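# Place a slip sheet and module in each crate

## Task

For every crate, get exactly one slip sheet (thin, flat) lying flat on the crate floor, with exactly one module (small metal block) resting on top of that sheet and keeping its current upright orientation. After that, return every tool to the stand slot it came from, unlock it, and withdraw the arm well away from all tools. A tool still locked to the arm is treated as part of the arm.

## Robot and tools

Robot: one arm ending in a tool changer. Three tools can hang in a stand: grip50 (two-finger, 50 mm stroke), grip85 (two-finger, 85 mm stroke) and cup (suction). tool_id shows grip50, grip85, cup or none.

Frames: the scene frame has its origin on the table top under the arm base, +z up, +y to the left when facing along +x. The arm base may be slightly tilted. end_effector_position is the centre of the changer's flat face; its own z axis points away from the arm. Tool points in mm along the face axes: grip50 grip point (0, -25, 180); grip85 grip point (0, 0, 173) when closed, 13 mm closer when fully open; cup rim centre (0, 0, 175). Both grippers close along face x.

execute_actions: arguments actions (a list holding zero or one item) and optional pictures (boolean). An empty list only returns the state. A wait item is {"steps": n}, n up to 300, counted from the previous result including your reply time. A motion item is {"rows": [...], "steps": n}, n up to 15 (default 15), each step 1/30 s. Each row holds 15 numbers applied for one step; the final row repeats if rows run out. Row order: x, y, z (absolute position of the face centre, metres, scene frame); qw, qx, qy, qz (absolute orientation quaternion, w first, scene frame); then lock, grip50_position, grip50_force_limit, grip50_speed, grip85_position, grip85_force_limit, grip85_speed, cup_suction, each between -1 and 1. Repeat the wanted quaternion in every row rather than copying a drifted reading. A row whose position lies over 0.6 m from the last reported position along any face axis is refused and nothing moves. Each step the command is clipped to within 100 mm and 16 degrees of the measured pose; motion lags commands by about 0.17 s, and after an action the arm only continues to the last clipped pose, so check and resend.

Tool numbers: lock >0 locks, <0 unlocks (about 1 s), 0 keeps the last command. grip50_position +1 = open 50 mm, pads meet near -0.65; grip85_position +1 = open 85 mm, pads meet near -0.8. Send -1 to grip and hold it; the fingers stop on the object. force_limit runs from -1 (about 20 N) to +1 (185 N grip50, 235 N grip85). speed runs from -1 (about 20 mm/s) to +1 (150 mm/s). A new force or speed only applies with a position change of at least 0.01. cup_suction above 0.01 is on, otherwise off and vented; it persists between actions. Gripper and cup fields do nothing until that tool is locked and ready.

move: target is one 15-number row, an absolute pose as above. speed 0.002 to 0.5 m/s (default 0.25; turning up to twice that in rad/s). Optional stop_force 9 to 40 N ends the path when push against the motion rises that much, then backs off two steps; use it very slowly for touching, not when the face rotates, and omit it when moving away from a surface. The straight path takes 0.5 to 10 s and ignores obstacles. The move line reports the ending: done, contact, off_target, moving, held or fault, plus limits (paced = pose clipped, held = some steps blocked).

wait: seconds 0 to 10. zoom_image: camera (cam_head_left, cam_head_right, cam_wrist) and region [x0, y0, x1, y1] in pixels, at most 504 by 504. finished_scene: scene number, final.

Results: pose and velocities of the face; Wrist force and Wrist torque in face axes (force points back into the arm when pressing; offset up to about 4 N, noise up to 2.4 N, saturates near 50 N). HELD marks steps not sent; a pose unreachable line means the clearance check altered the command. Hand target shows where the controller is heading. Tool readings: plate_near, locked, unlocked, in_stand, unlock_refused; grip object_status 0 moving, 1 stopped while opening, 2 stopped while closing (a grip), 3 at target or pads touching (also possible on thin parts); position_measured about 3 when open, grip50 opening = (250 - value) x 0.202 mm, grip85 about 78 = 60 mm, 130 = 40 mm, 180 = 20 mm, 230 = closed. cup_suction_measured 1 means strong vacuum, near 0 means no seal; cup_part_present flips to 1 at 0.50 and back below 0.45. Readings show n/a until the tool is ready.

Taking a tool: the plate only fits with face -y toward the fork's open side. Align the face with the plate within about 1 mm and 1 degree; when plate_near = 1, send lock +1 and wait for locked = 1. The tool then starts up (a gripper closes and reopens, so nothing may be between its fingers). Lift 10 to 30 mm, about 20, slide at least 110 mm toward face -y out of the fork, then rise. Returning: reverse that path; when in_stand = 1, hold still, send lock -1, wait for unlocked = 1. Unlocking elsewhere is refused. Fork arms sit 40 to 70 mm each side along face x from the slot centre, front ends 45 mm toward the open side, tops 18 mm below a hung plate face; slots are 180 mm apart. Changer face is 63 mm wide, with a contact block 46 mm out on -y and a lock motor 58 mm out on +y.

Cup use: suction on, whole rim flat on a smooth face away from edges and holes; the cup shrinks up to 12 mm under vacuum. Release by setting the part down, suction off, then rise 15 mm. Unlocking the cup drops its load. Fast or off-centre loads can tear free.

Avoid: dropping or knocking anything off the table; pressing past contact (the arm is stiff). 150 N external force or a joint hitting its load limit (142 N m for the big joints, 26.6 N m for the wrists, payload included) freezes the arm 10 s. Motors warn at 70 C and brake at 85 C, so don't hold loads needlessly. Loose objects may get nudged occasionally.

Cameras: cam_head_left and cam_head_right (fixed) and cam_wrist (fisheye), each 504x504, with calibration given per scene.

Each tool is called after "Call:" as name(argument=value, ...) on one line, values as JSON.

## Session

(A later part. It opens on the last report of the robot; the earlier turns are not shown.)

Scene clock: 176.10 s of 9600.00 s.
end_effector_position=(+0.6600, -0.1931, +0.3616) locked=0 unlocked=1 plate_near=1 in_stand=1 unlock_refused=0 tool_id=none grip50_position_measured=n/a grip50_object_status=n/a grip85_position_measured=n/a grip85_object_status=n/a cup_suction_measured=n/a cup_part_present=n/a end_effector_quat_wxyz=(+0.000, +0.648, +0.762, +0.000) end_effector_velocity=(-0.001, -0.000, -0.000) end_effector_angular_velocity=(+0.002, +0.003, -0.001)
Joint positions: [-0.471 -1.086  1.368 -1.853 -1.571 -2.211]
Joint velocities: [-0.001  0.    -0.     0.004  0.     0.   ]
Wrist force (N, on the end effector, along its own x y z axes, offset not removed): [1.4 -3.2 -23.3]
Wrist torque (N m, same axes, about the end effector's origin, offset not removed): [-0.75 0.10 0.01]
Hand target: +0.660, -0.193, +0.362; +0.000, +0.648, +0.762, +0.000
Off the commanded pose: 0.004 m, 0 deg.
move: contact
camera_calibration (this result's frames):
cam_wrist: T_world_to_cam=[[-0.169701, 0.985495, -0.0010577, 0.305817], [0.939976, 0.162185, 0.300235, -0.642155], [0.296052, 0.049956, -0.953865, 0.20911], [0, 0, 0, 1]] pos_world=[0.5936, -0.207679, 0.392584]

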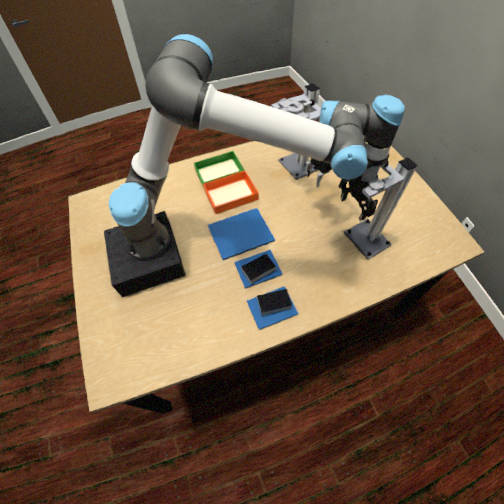

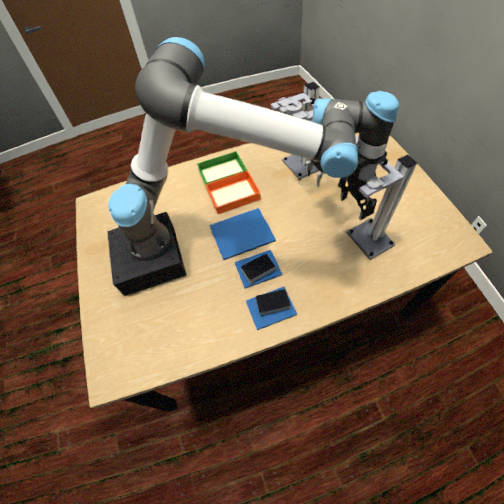

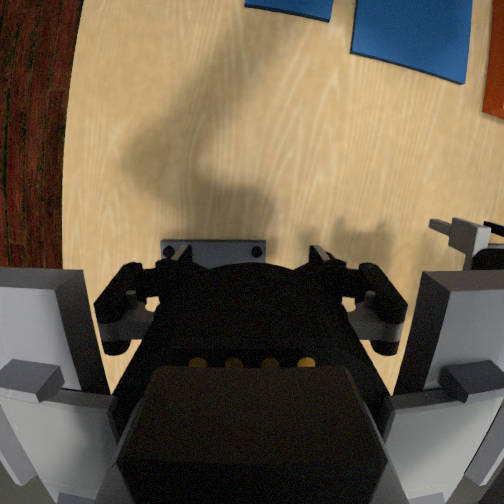

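Call:
execute_actions(actions=[{"rows":[[0.66,-0.1931,0.3619,0,0.6481,0.7615,0,1,1,0,0,1,0,0,0]],"steps":15}], pictures=false)

Call:
execute_actions(actions=[{"steps":25}], pictures=false)

Call:
move(target=[0.66,-0.1931,0.3815,0,0.6481,0.7615,0,0,1,0,0,1,0,0,0], speed=0.04)

Call:
move(target=[0.5317,-0.2140,0.3815,0,0.6481,0.7615,0,0,1,0,0,1,0,0,0], speed=0.12)

Call:
move(target=[0.338,-0.195,0.27,0,0.6428,0.766,0,0,1,0,0,1,0,0,0])

Scene clock: 182.80 s of 9600.00 s.
end_effector_position=(+0.6600, -0.1931, +0.3619) locked=0 unlocked=0 plate_near=1 in_stand=1 unlock_refused=0 tool_id=none grip50_position_measured=n/a grip50_object_status=n/a grip85_position_measured=n/a grip85_object_status=n/a cup_suction_measured=n/a cup_part_present=n/a end_effector_quat_wxyz=(-0.000, +0.648, +0.762, -0.000) end_effector_velocity=(-0.000, -0.001, +0.000) end_effector_angular_velocity=(-0.001, -0.000, -0.002)
Joint positions: [-0.471 -1.086  1.367 -1.852 -1.571 -2.211]
Joint velocities: [-0.001 -0.    -0.    -0.    -0.001  0.001]
Wrist force (N, on the end effector, along its own x y z axes, offset not removed): [-2.3 2.1 -6.4]
Wrist torque (N m, same axes, about the end effector's origin, offset not removed): [-0.39 -0.19 -0.02]
Hand target: +0.660, -0.193, +0.362; +0.000, +0.648, +0.762, -0.000
Off the commanded pose: 0.000 m, 0 deg.
Steps of this call (steps 1 to 186: nothing new was sent; steps 187 to 201: all 15 steps of this action). Readings (end_effector_position | what the end effector reports):
187: (+0.6600, -0.1931, +0.3618) | locked=0 unlocked=0 plate_near=1 in_stand=1 unlock_refused=0 tool_id=none grip50_position_measured=n/a grip50_object_status=n/a grip85_position_measured=n/a grip85_object_status=n/a cup_suction_measured=n/a cup_part_present=n/a
188: (+0.6600, -0.1931, +0.3618) | locked=0 unlocked=0 plate_near=1 in_stand=1 unlock_refused=0 tool_id=none grip50_position_measured=n/a grip50_object_status=n/a grip85_position_measured=n/a grip85_object_status=n/a cup_suction_measured=n/a cup_part_present=n/a
190: (+0.6601, -0.1931, +0.3618) | locked=0 unlocked=0 plate_near=1 in_stand=1 unlock_refused=0 tool_id=none grip50_position_measured=n/a grip50_object_status=n/a grip85_position_measured=n/a grip85_object_status=n/a cup_suction_measured=n/a cup_part_present=n/a
194: (+0.6600, -0.1931, +0.3618) | locked=0 unlocked=0 plate_near=1 in_stand=1 unlock_refused=0 tool_id=none grip50_position_measured=n/a grip50_object_status=n/a grip85_position_measured=n/a grip85_object_status=n/a cup_suction_measured=n/a cup_part_present=n/a
201: the state above

Scene clock: 183.63 s of 9600.00 s.
end_effector_position=(+0.6600, -0.1931, +0.3620) locked=1 unlocked=0 plate_near=1 in_stand=1 unlock_refused=0 tool_id=grip85 grip50_position_measured=n/a grip50_object_status=n/a grip85_position_measured=n/a grip85_object_status=n/a cup_suction_measured=n/a cup_part_present=n/a end_effector_quat_wxyz=(+0.000, +0.648, +0.762, +0.000) end_effector_velocity=(+0.000, +0.000, -0.000) end_effector_angular_velocity=(+0.001, -0.001, +0.001)
Joint positions: [-0.471 -1.086  1.367 -1.852 -1.571 -2.211]
Joint velocities: [ 0.001  0.     0.    -0.001  0.001 -0.   ]
Wrist force (N, on the end effector, along its own x y z axes, offset not removed): [0.0 0.4 -12.6]
Wrist torque (N m, same axes, about the end effector's origin, offset not removed): [-0.48 -0.69 -0.20]
Hand target: +0.660, -0.193, +0.362; +0.000, +0.648, +0.762, -0.000
Off the commanded pose: 0.000 m, 0 deg.
Steps of this call (steps 1 to 25: nothing new was sent). Readings (end_effector_position | what the end effector reports):
1: (+0.6600, -0.1931, +0.3619) | locked=0 unlocked=0 plate_near=1 in_stand=1 unlock_refused=0 tool_id=none grip50_position_measured=n/a grip50_object_status=n/a grip85_position_measured=n/a grip85_object_status=n/a cup_suction_measured=n/a cup_part_present=n/a
2: (+0.6600, -0.1931, +0.3619) | locked=0 unlocked=0 plate_near=1 in_stand=1 unlock_refused=0 tool_id=none grip50_position_measured=n/a grip50_object_status=n/a grip85_position_measured=n/a grip85_object_status=n/a cup_suction_measured=n/a cup_part_present=n/a
4: (+0.6600, -0.1931, +0.3619) | locked=0 unlocked=0 plate_near=1 in_stand=1 unlock_refused=0 tool_id=none grip50_position_measured=n/a grip50_object_status=n/a grip85_position_measured=n/a grip85_object_status=n/a cup_suction_measured=n/a cup_part_present=n/a
8: (+0.6600, -0.1931, +0.3619) | locked=0 unlocked=0 plate_near=1 in_stand=1 unlock_refused=0 tool_id=none grip50_position_measured=n/a grip50_object_status=n/a grip85_position_measured=n/a grip85_object_status=n/a cup_suction_measured=n/a cup_part_present=n/a
25: the state above

Scene clock: 184.53 s of 9600.00 s.
end_effector_position=(+0.6600, -0.1931, +0.3812) locked=1 unlocked=0 plate_near=1 in_stand=0 unlock_refused=0 tool_id=grip85 grip50_position_measured=n/a grip50_object_status=n/a grip85_position_measured=n/a grip85_object_status=n/a cup_suction_measured=n/a cup_part_present=n/a end_effector_quat_wxyz=(+0.000, +0.648, +0.762, +0.000) end_effector_velocity=(+0.000, +0.001, +0.003) end_effector_angular_velocity=(-0.000, -0.000, +0.001)
Joint positions: [-0.471 -1.098  1.335 -1.807 -1.571 -2.211]
Joint velocities: [ 0.001 -0.001 -0.005  0.006  0.    -0.   ]
Wrist force (N, on the end effector, along its own x y z axes, offset not removed): [2.4 -3.4 -0.5]
Wrist torque (N m, same axes, about the end effector's origin, offset not removed): [-0.30 -0.27 -0.03]
Hand target: +0.660, -0.193, +0.382; +0.000, +0.648, +0.762, +0.000
Off the commanded pose: 0.000 m, 0 deg.
move: done
camera_calibration (this result's frames):
cam_wrist: T_world_to_cam=[[-0.169701, 0.985495, -0.000906032, 0.305722], [0.940052, 0.162152, 0.300014, -0.647952], [0.295809, 0.050061, -0.953935, 0.228079], [0, 0, 0, 1]] pos_world=[0.593523, -0.207639, 0.412244]

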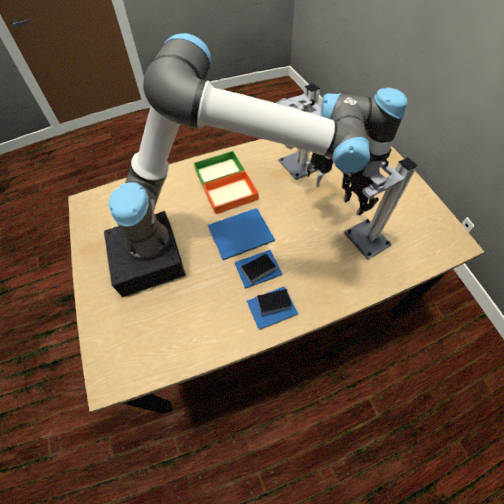

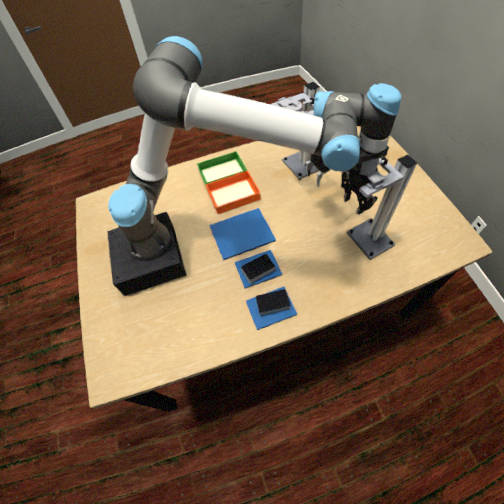

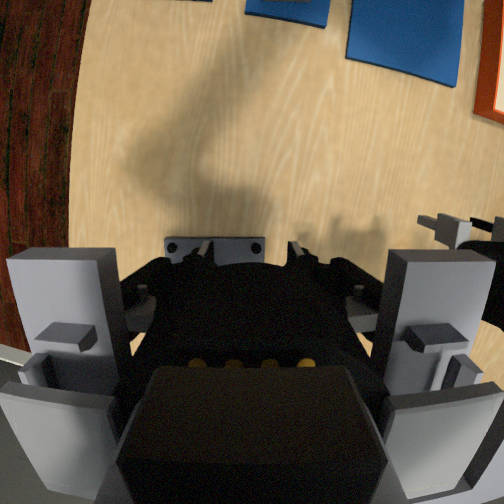

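Scene clock: 186.17 s of 9600.00 s.
end_effector_position=(+0.5321, -0.2140, +0.3814) locked=1 unlocked=0 plate_near=1 in_stand=0 unlock_refused=0 tool_id=grip85 grip50_position_measured=n/a grip50_object_status=n/a grip85_position_measured=n/a grip85_object_status=n/a cup_suction_measured=n/a cup_part_present=n/a end_effector_quat_wxyz=(+0.000, +0.648, +0.762, -0.000) end_effector_velocity=(-0.002, +0.000, +0.000) end_effector_angular_velocity=(+0.001, -0.001, +0.002)
Joint positions: [-0.608 -1.363  1.699 -1.907 -1.571 -2.348]
Joint velocities: [-0.002 -0.006  0.007 -0.002  0.001 -0.004]
Wrist force (N, on the end effector, along its own x y z axes, offset not removed): [1.7 1.0 -1.3]
Wrist torque (N m, same axes, about the end effector's origin, offset not removed): [-0.13 -0.27 -0.03]
Hand target: +0.532, -0.214, +0.381; +0.000, +0.648, +0.762, -0.000
Off the commanded pose: 0.000 m, 0 deg.
move: done
camera_calibration (this result's frames):
cam_wrist: T_world_to_cam=[[-0.169707, 0.985494, -0.00107156, 0.304671], [0.940034, 0.162205, 0.300043, -0.524421], [0.295865, 0.0499122, -0.953925, 0.267085], [0, 0, 0, 1]] pos_world=[0.465657, -0.228518, 0.412455]

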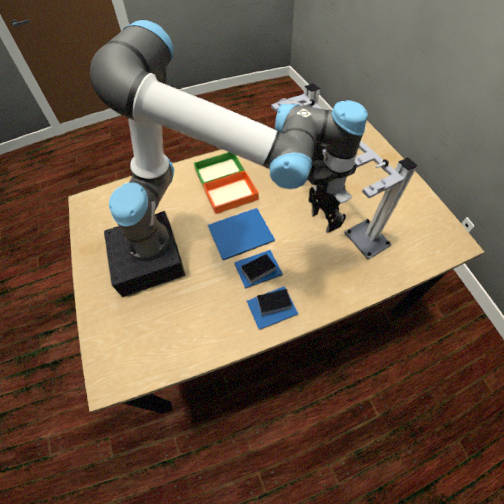

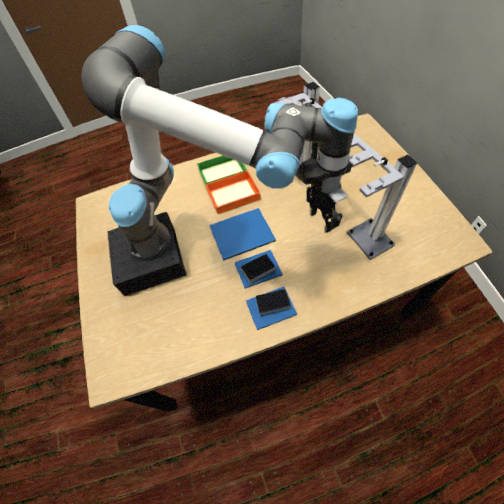

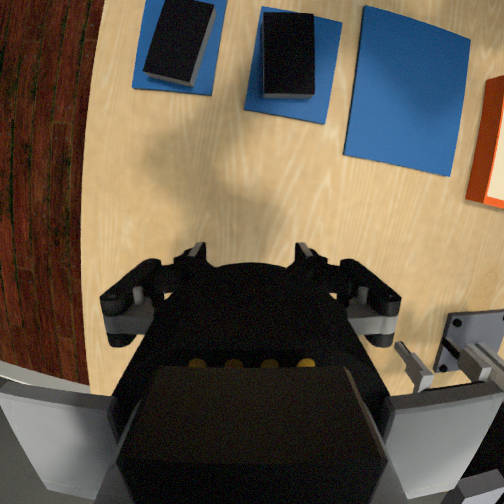

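Scene clock: 187.77 s of 9600.00 s.
end_effector_position=(+0.3385, -0.1952, +0.2699) locked=1 unlocked=0 plate_near=1 in_stand=0 unlock_refused=0 tool_id=grip85 grip50_position_measured=n/a grip50_object_status=n/a grip85_position_measured=3 grip85_object_status=3 cup_suction_measured=n/a cup_part_present=n/a end_effector_quat_wxyz=(+0.000, +0.643, +0.766, -0.000) end_effector_velocity=(-0.003, -0.000, -0.001) end_effector_angular_velocity=(+0.000, -0.000, +0.000)
Joint positions: [-0.862 -1.656  2.341 -2.257 -1.571 -2.617]
Joint velocities: [-0.006 -0.004  0.007 -0.003  0.    -0.006]
Wrist force (N, on the end effector, along its own x y z axes, offset not removed): [2.3 -1.0 -0.7]
Wrist torque (N m, same axes, about the end effector's origin, offset not removed): [-0.15 -0.21 -0.06]
Hand target: +0.338, -0.195, +0.270; +0.000, +0.643, +0.766, -0.000
Off the commanded pose: 0.001 m, 0 deg.
move: done
camera_calibration (this result's frames):
cam_wrist: T_world_to_cam=[[-0.183336, 0.983049, -0.00124168, 0.257363], [0.937711, 0.17526, 0.299969, -0.308631], [0.295102, 0.0538309, -0.953948, 0.218118], [0, 0, 0, 1]] pos_world=[0.272224, -0.210651, 0.300972]

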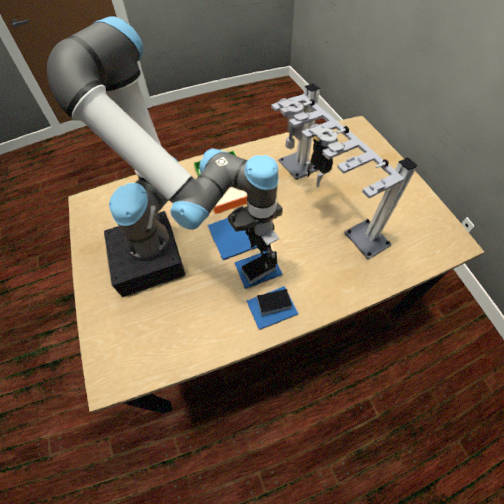

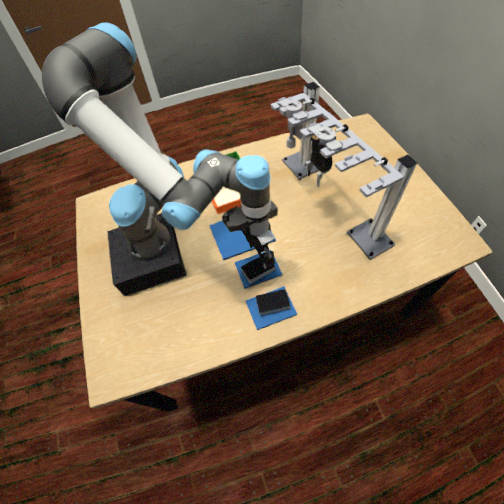

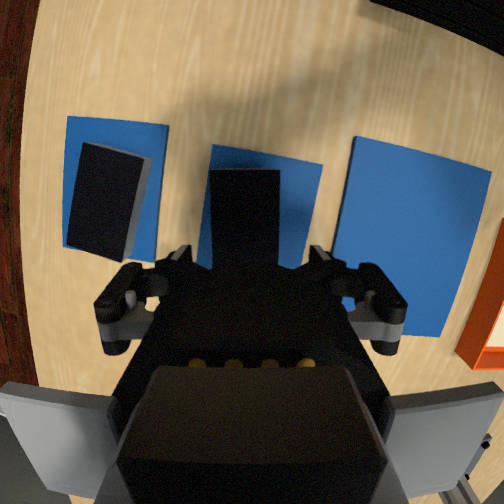

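Call:
move(target=[0.333,-0.201,0.24,0,0.6428,0.766,0,0,1,0,0,1,0,0,0], speed=0.08)

Call:
move(target=[0.333,-0.201,0.199,0,0.6428,0.766,0,0,1,0,0,1,0,0,0], speed=0.08)

Call:
move(target=[0.333,-0.201,0.200,0,0.6428,0.766,0,0,1,0,0,-1,-0.3,-0.5,0], speed=0.002)

Call:
move(target=[0.333,-0.201,0.27,0,0.6428,0.766,0,0,1,0,0,-1,-0.3,-0.5,0], speed=0.1)

Call:
move(target=[0.358,0.313,0.27,0,0.6915,0.7224,0,0,1,0,0,-1,-0.3,-0.5,0], speed=0.2)

Scene clock: 194.67 s of 9600.00 s.
end_effector_position=(+0.3331, -0.2010, +0.2403) locked=1 unlocked=0 plate_near=1 in_stand=0 unlock_refused=0 tool_id=grip85 grip50_position_measured=n/a grip50_object_status=n/a grip85_position_measured=3 grip85_object_status=3 cup_suction_measured=n/a cup_part_present=n/a end_effector_quat_wxyz=(-0.000, +0.643, +0.766, -0.000) end_effector_velocity=(-0.001, -0.001, -0.002) end_effector_angular_velocity=(-0.002, -0.000, -0.002)
Joint positions: [-0.884 -1.593  2.386 -2.364 -1.571 -2.638]
Joint velocities: [-0.003  0.006  0.003 -0.01  -0.001 -0.001]
Wrist force (N, on the end effector, along its own x y z axes, offset not removed): [1.7 1.0 0.8]
Wrist torque (N m, same axes, about the end effector's origin, offset not removed): [-0.11 -0.16 -0.11]
Hand target: +0.333, -0.201, +0.240; +0.000, +0.643, +0.766, -0.000
Off the commanded pose: 0.000 m, 0 deg.
move: done
camera_calibration (this result's frames):
cam_wrist: T_world_to_cam=[[-0.183405, 0.983037, -0.00087208, 0.261949], [0.937721, 0.175216, 0.299965, -0.293664], [0.29503, 0.0541973, -0.95395, 0.191803], [0, 0, 0, 1]] pos_world=[0.26683, -0.216446, 0.271288]

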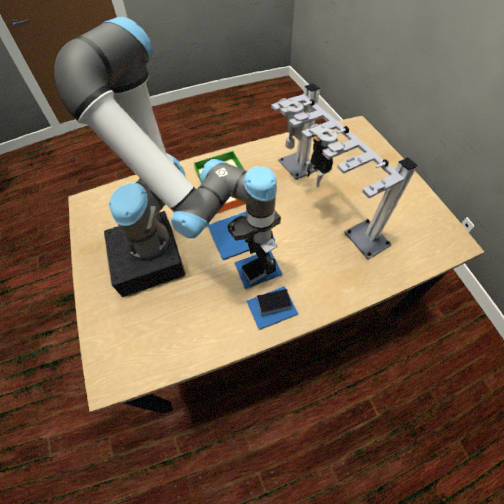

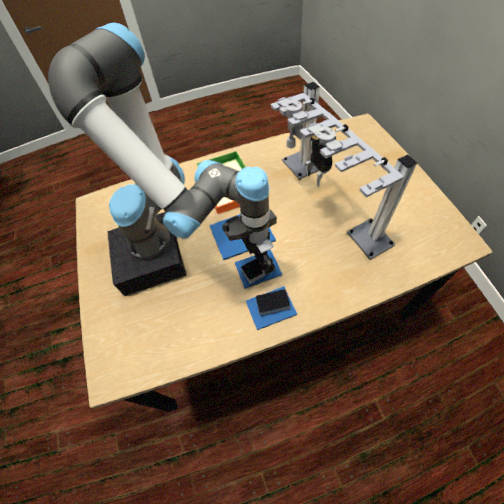

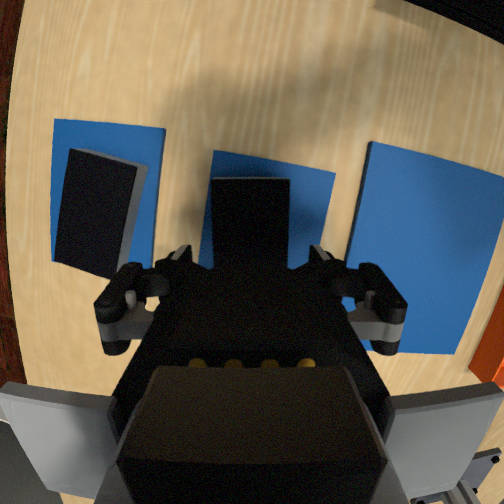

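Scene clock: 195.67 s of 9600.00 s.
end_effector_position=(+0.3330, -0.2011, +0.1993) locked=1 unlocked=0 plate_near=1 in_stand=0 unlock_refused=0 tool_id=grip85 grip50_position_measured=n/a grip50_object_status=n/a grip85_position_measured=3 grip85_object_status=3 cup_suction_measured=n/a cup_part_present=n/a end_effector_quat_wxyz=(-0.000, +0.643, +0.766, +0.000) end_effector_velocity=(+0.000, +0.001, -0.003) end_effector_angular_velocity=(+0.000, +0.001, +0.001)
Joint positions: [-0.884 -1.483  2.432 -2.52  -1.571 -2.638]
Joint velocities: [ 0.002  0.01   0.003 -0.011 -0.     0.001]
Wrist force (N, on the end effector, along its own x y z axes, offset not removed): [3.0 -1.1 0.1]
Wrist torque (N m, same axes, about the end effector's origin, offset not removed): [-0.22 -0.31 -0.04]
Hand target: +0.333, -0.201, +0.199; -0.000, +0.643, +0.766, +0.000
Off the commanded pose: 0.000 m, 0 deg.
move: done
camera_calibration (this result's frames):
cam_wrist: T_world_to_cam=[[-0.183331, 0.983051, -0.000771507, 0.261965], [0.937739, 0.175116, 0.299968, -0.281309], [0.295019, 0.0542699, -0.953949, 0.152795], [0, 0, 0, 1]] pos_world=[0.266743, -0.216556, 0.230345]

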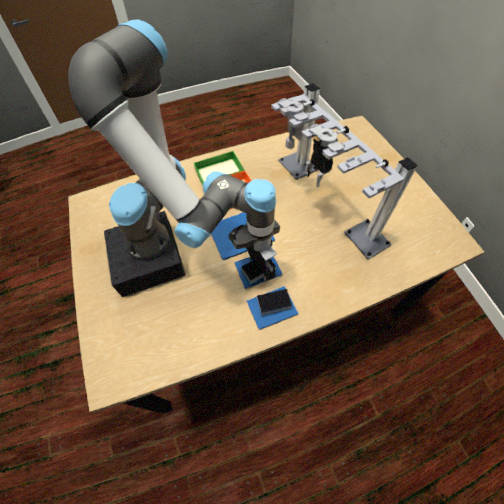

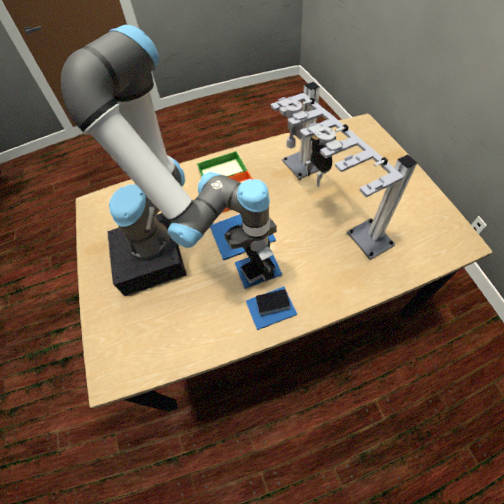

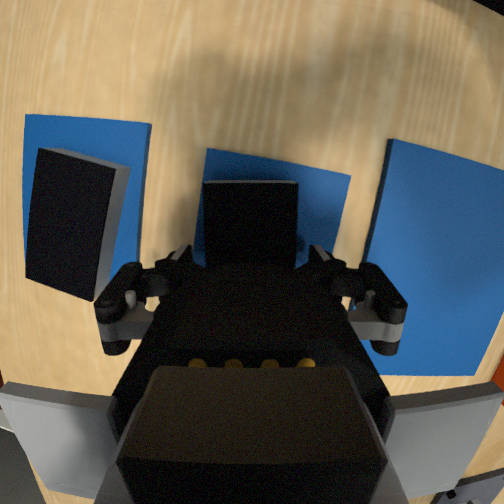

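Scene clock: 196.53 s of 9600.00 s.
end_effector_position=(+0.3330, -0.2010, +0.2000) locked=1 unlocked=0 plate_near=1 in_stand=0 unlock_refused=0 tool_id=grip85 grip50_position_measured=n/a grip50_object_status=n/a grip85_position_measured=80 grip85_object_status=2 cup_suction_measured=n/a cup_part_present=n/a end_effector_quat_wxyz=(+0.000, +0.643, +0.766, +0.000) end_effector_velocity=(+0.000, -0.001, +0.001) end_effector_angular_velocity=(-0.001, -0.002, -0.001)
Joint positions: [-0.884 -1.485  2.432 -2.517 -1.571 -2.638]
Joint velocities: [-0.002 -0.001 -0.001  0.     0.001 -0.   ]
Wrist force (N, on the end effector, along its own x y z axes, offset not removed): [1.6 -1.7 -15.5]
Wrist torque (N m, same axes, about the end effector's origin, offset not removed): [0.07 0.15 -0.13]
Hand target: +0.333, -0.201, +0.200; +0.000, +0.643, +0.766, +0.000
Off the commanded pose: 0.000 m, 0 deg.
move: done
camera_calibration (this result's frames):
cam_wrist: T_world_to_cam=[[-0.183409, 0.983036, -0.000929948, 0.26195], [0.937691, 0.175233, 0.300049, -0.281546], [0.295122, 0.0541598, -0.953923, 0.153382], [0, 0, 0, 1]] pos_world=[0.266781, -0.216477, 0.231036]

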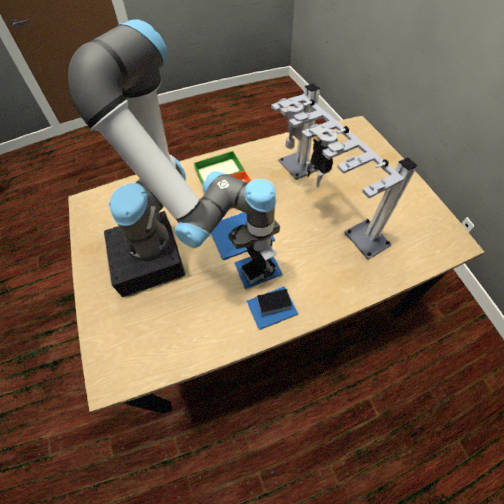

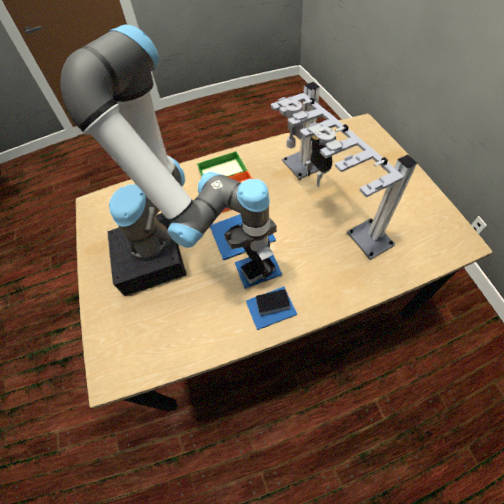

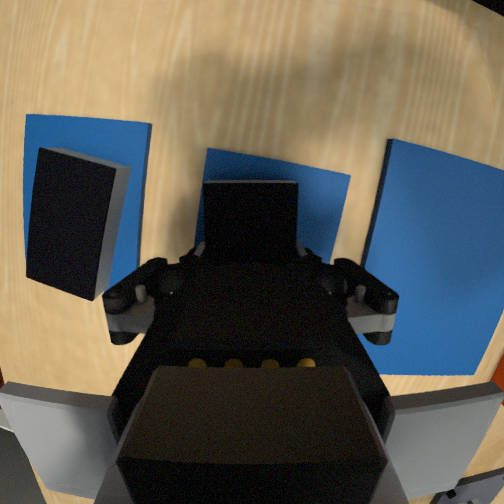

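Scene clock: 197.77 s of 9600.00 s.
end_effector_position=(+0.3329, -0.2009, +0.2698) locked=1 unlocked=0 plate_near=1 in_stand=0 unlock_refused=0 tool_id=grip85 grip50_position_measured=n/a grip50_object_status=n/a grip85_position_measured=80 grip85_object_status=2 cup_suction_measured=n/a cup_part_present=n/a end_effector_quat_wxyz=(+0.000, +0.643, +0.766, -0.000) end_effector_velocity=(-0.001, -0.001, +0.003) end_effector_angular_velocity=(+0.002, +0.002, -0.002)
Joint positions: [-0.884 -1.661  2.346 -2.256 -1.571 -2.638]
Joint velocities: [-0.003 -0.005 -0.005  0.013 -0.001 -0.001]
Wrist force (N, on the end effector, along its own x y z axes, offset not removed): [2.1 0.8 1.3]
Wrist torque (N m, same axes, about the end effector's origin, offset not removed): [-0.07 -0.22 -0.06]
Hand target: +0.333, -0.201, +0.270; +0.000, +0.643, +0.766, -0.000
Off the commanded pose: 0.000 m, 0 deg.
move: done
camera_calibration (this result's frames):
cam_wrist: T_world_to_cam=[[-0.183487, 0.983022, -0.00102524, 0.261918], [0.937683, 0.175337, 0.300012, -0.302407], [0.295098, 0.054087, -0.953935, 0.219939], [0, 0, 0, 1]] pos_world=[0.266717, -0.216344, 0.300802]

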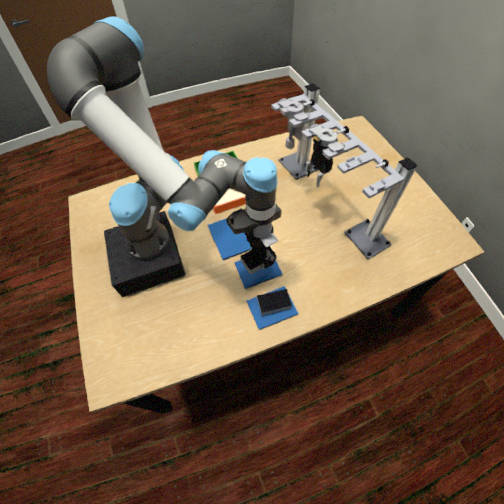

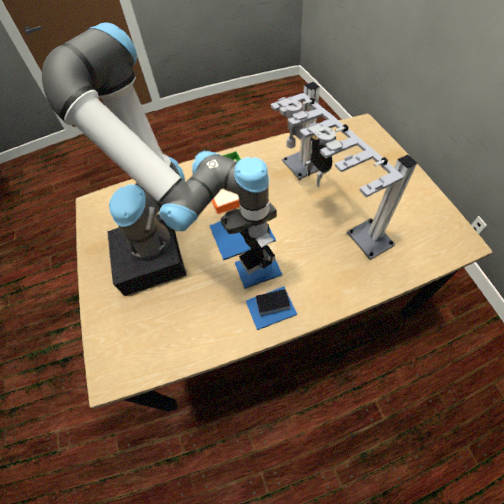

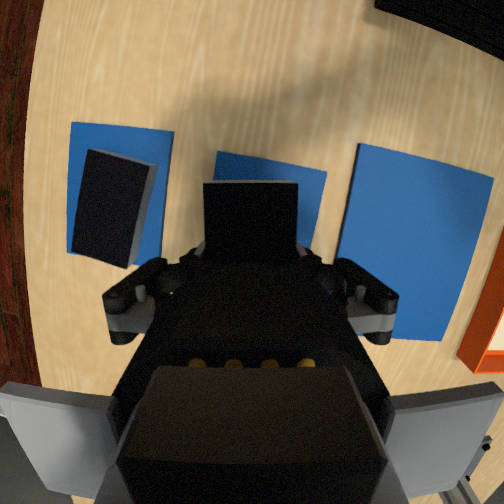

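Scene clock: 201.00 s of 9600.00 s.
end_effector_position=(+0.3579, +0.3132, +0.2701) locked=1 unlocked=0 plate_near=1 in_stand=0 unlock_refused=0 tool_id=grip85 grip50_position_measured=n/a grip50_object_status=n/a grip85_position_measured=80 grip85_object_status=2 cup_suction_measured=n/a cup_part_present=n/a end_effector_quat_wxyz=(-0.001, +0.691, +0.722, -0.000) end_effector_velocity=(+0.001, +0.002, -0.000) end_effector_angular_velocity=(-0.001, +0.001, -0.001)
Joint positions: [ 0.444 -1.449  2.128 -2.249 -1.569 -1.18 ]
Joint velocities: [ 0.004  0.006 -0.006  0.002 -0.     0.005]
Wrist force (N, on the end effector, along its own x y z axes, offset not removed): [2.4 1.8 1.7]
Wrist torque (N m, same axes, about the end effector's origin, offset not removed): [-0.02 -0.29 -0.05]
Hand target: +0.358, +0.314, +0.270; -0.001, +0.691, +0.722, -0.000
Off the commanded pose: 0.000 m, 0 deg.
move: done
camera_calibration (this result's frames):
cam_wrist: T_world_to_cam=[[-0.0538173, 0.998551, 0.000492468, -0.290579], [0.953067, 0.0512188, 0.298396, -0.382184], [0.297938, 0.0165282, -0.954442, 0.19594], [0, 0, 0, 1]] pos_world=[0.29023, 0.306494, 0.301199]

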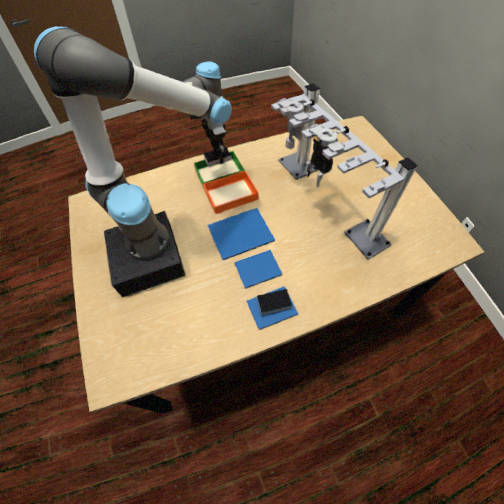

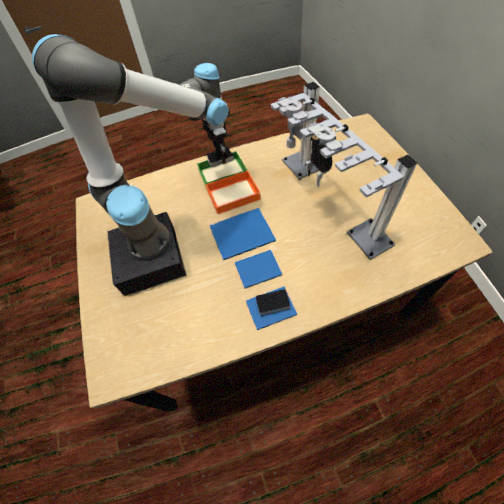

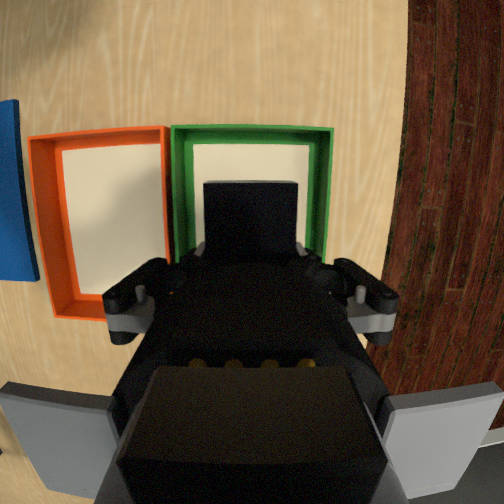

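Call:
move(target=[0.358,0.313,0.200,0,0.6915,0.7224,0,0,1,0,0,-1,-0.3,-0.5,0], speed=0.08)

Call:
move(target=[0.358,0.313,0.19,0,0.6915,0.7224,0,0,1,0,0,-1,-0.3,-0.5,0], speed=0.003, stop_force=9)

Call:
move(target=[0.358,0.313,0.195,0,0.6915,0.7224,0,0,1,0,0,0.7,-0.3,-0.5,0], speed=0.003)

Call:
move(target=[0.358,0.313,0.27,0,0.6915,0.7224,0,0,1,0,0,0.7,-0.3,-0.5,0], speed=0.1)

Call:
move(target=[0.335,-0.348,0.27,0,0.7284,0.6852,0,0,1,0,0,1,-0.3,-0.5,0])

Scene clock: 209.77 s of 9600.00 s.
end_effector_position=(+0.3581, +0.3130, +0.2003) locked=1 unlocked=0 plate_near=1 in_stand=0 unlock_refused=0 tool_id=grip85 grip50_position_measured=n/a grip50_object_status=n/a grip85_position_measured=80 grip85_object_status=2 cup_suction_measured=n/a cup_part_present=n/a end_effector_quat_wxyz=(-0.000, +0.691, +0.722, -0.000) end_effector_velocity=(-0.000, +0.000, -0.003) end_effector_angular_velocity=(+0.000, -0.000, +0.001)
Joint positions: [ 0.444 -1.309  2.199 -2.462 -1.571 -1.18 ]
Joint velocities: [ 0.001  0.008  0.002 -0.01   0.    -0.   ]
Wrist force (N, on the end effector, along its own x y z axes, offset not removed): [0.9 -0.2 1.9]
Wrist torque (N m, same axes, about the end effector's origin, offset not removed): [-0.20 -0.21 0.00]
Hand target: +0.358, +0.313, +0.200; -0.000, +0.691, +0.722, -0.000
Off the commanded pose: 0.000 m, 0 deg.
move: done
camera_calibration (this result's frames):
cam_wrist: T_world_to_cam=[[-0.0536789, 0.998558, -0.00090702, -0.290069], [0.952573, 0.0514794, 0.299925, -0.361791], [0.29954, 0.0152357, -0.953962, 0.129012], [0, 0, 0, 1]] pos_world=[0.290418, 0.30631, 0.231319]

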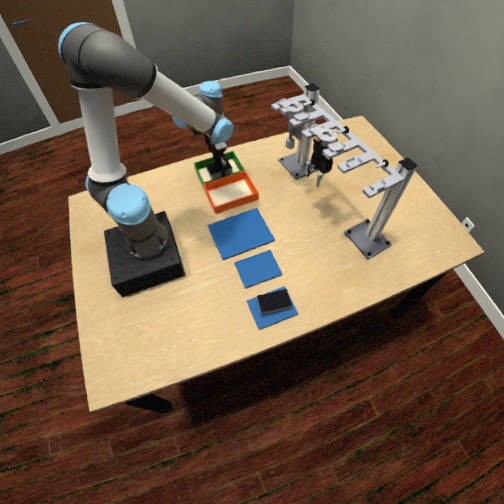

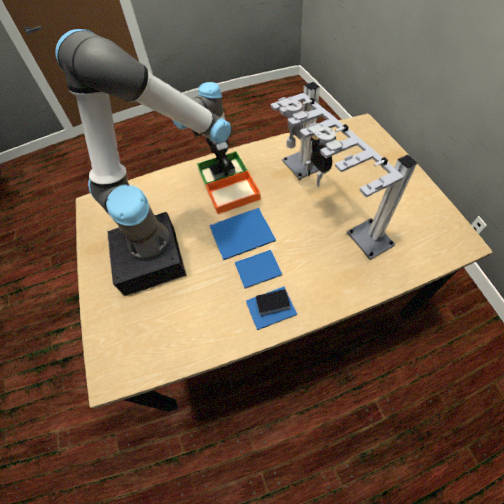

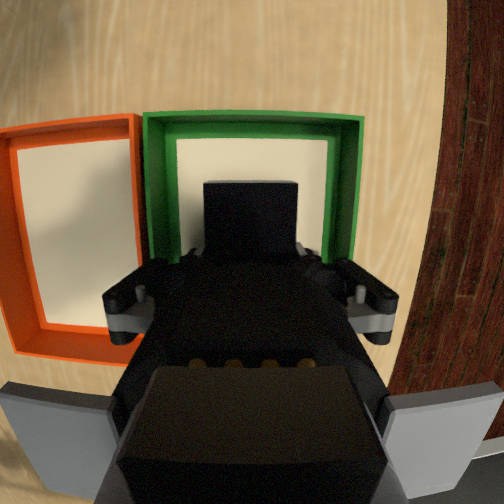

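Scene clock: 211.83 s of 9600.00 s.
end_effector_position=(+0.3581, +0.3130, +0.1952) locked=1 unlocked=0 plate_near=1 in_stand=0 unlock_refused=0 tool_id=grip85 grip50_position_measured=n/a grip50_object_status=n/a grip85_position_measured=80 grip85_object_status=2 cup_suction_measured=n/a cup_part_present=n/a end_effector_quat_wxyz=(+0.000, +0.691, +0.722, +0.000) end_effector_velocity=(-0.000, +0.000, +0.001) end_effector_angular_velocity=(-0.000, +0.000, +0.000)
Joint positions: [ 0.444 -1.297  2.203 -2.477 -1.571 -1.18 ]
Joint velocities: [ 0.001 -0.002 -0.     0.003 -0.     0.   ]
Wrist force (N, on the end effector, along its own x y z axes, offset not removed): [0.3 0.2 -18.3]
Wrist torque (N m, same axes, about the end effector's origin, offset not removed): [0.09 0.21 -0.15]
Hand target: +0.358, +0.313, +0.195; -0.000, +0.691, +0.722, +0.000
Off the commanded pose: 0.005 m, 0 deg.
move: contact
camera_calibration (this result's frames):
cam_wrist: T_world_to_cam=[[-0.0536492, 0.998559, -0.000848906, -0.290097], [0.952528, 0.0514313, 0.300074, -0.360261], [0.299686, 0.0152902, -0.953915, 0.124071], [0, 0, 0, 1]] pos_world=[0.290414, 0.306311, 0.226212]

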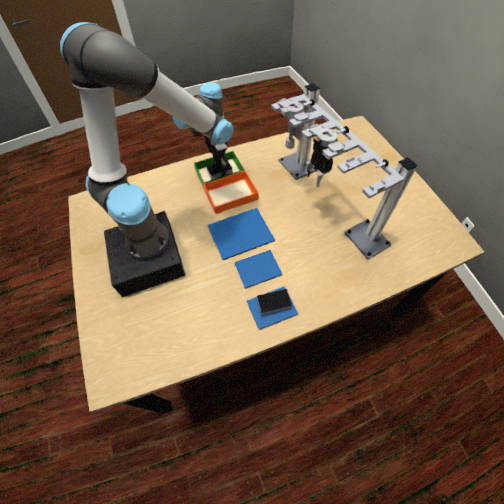

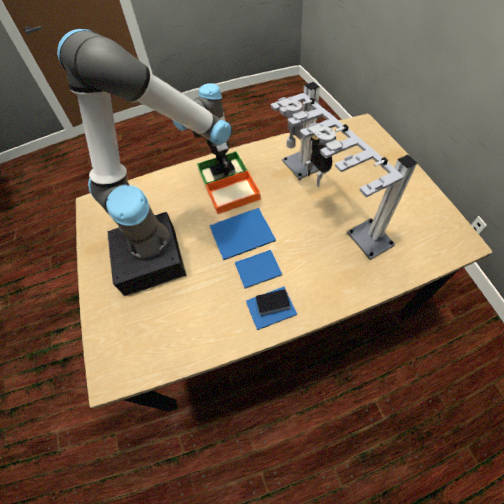

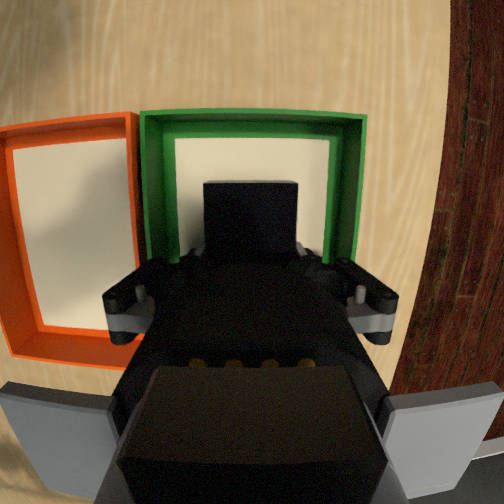

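Scene clock: 212.53 s of 9600.00 s.
end_effector_position=(+0.3580, +0.3130, +0.1950) locked=1 unlocked=0 plate_near=1 in_stand=0 unlock_refused=0 tool_id=grip85 grip50_position_measured=n/a grip50_object_status=n/a grip85_position_measured=41 grip85_object_status=3 cup_suction_measured=n/a cup_part_present=n/a end_effector_quat_wxyz=(+0.000, +0.692, +0.722, +0.000) end_effector_velocity=(-0.000, +0.001, +0.000) end_effector_angular_velocity=(+0.001, -0.001, +0.001)
Joint positions: [ 0.444 -1.297  2.204 -2.478 -1.571 -1.18 ]
Joint velocities: [ 0.002 -0.     0.    -0.002  0.     0.   ]
Wrist force (N, on the end effector, along its own x y z axes, offset not removed): [1.9 -0.1 -0.8]
Wrist torque (N m, same axes, about the end effector's origin, offset not removed): [-0.14 -0.23 -0.14]
Hand target: +0.358, +0.313, +0.195; -0.000, +0.691, +0.722, -0.000
Off the commanded pose: 0.000 m, 0 deg.
move: done
camera_calibration (this result's frames):
cam_wrist: T_world_to_cam=[[-0.0536426, 0.99856, -0.000883293, -0.290078], [0.952549, 0.0514362, 0.300009, -0.36013], [0.299622, 0.0152519, -0.953936, 0.123975], [0, 0, 0, 1]] pos_world=[0.290335, 0.306293, 0.22605]

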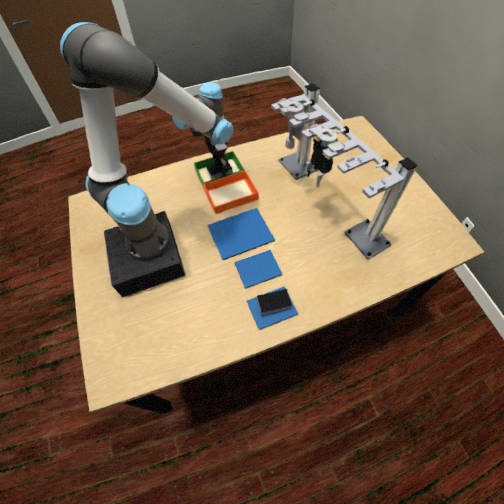

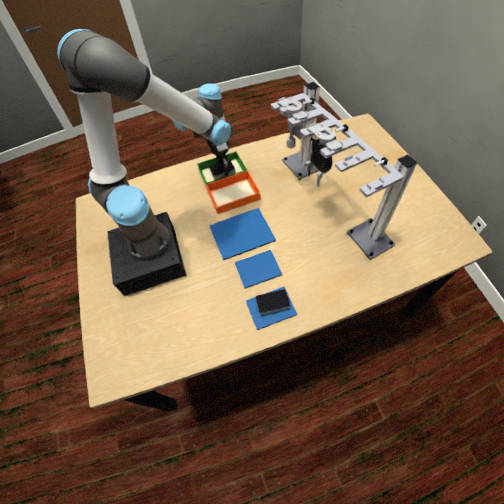

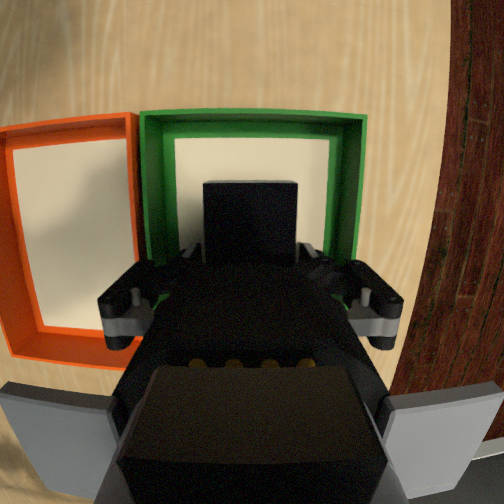

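Scene clock: 213.80 s of 9600.00 s.
end_effector_position=(+0.3578, +0.3130, +0.2698) locked=1 unlocked=0 plate_near=1 in_stand=0 unlock_refused=0 tool_id=grip85 grip50_position_measured=n/a grip50_object_status=n/a grip85_position_measured=41 grip85_object_status=3 cup_suction_measured=n/a cup_part_present=n/a end_effector_quat_wxyz=(+0.000, +0.691, +0.722, +0.000) end_effector_velocity=(-0.000, +0.000, +0.003) end_effector_angular_velocity=(-0.000, -0.001, +0.002)
Joint positions: [ 0.444 -1.449  2.129 -2.252 -1.571 -1.18 ]
Joint velocities: [ 0.001 -0.005 -0.004  0.008 -0.001 -0.001]
Wrist force (N, on the end effector, along its own x y z axes, offset not removed): [0.2 0.3 -0.4]
Wrist torque (N m, same axes, about the end effector's origin, offset not removed): [-0.16 -0.14 -0.08]
Hand target: +0.358, +0.313, +0.270; +0.000, +0.691, +0.722, +0.000
Off the commanded pose: 0.000 m, 0 deg.
move: done
camera_calibration (this result's frames):
cam_wrist: T_world_to_cam=[[-0.0537672, 0.998553, -0.0008562, -0.290016], [0.952523, 0.051546, 0.300073, -0.382422], [0.299683, 0.0153185, -0.953916, 0.195277], [0, 0, 0, 1]] pos_world=[0.290152, 0.306317, 0.300784]

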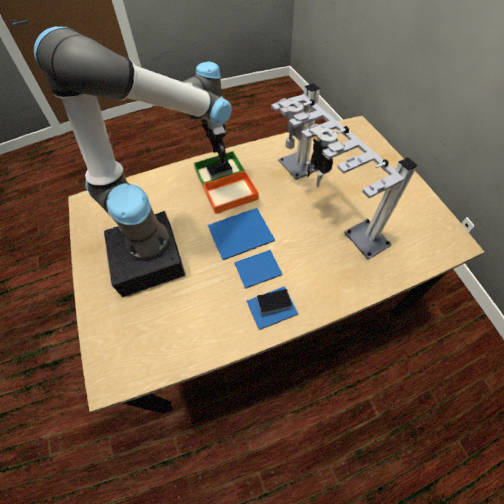

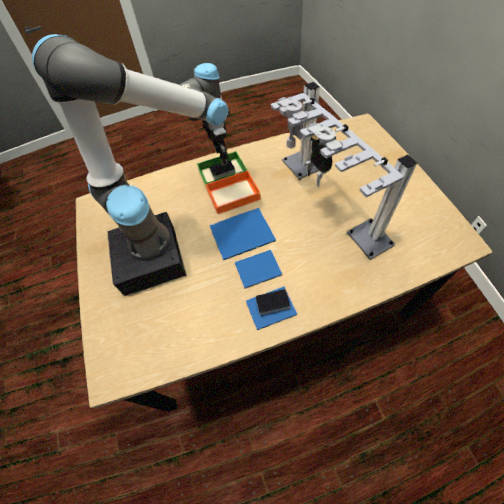

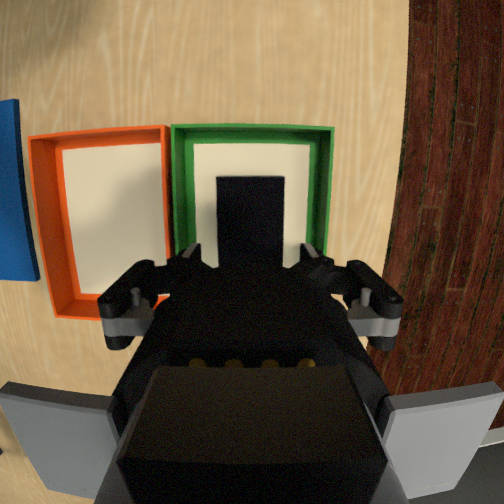

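action 0: the call puts the target (arm/x, arm/y, arm/z) 0.659 m from end_effector_position in the last result along the changer face's own x axis as it stood there; a target may be at most 0.6 m away along each of those axes, so nothing of the call was run and nothing moved. Command a nearer target, and go on from there in a later call.


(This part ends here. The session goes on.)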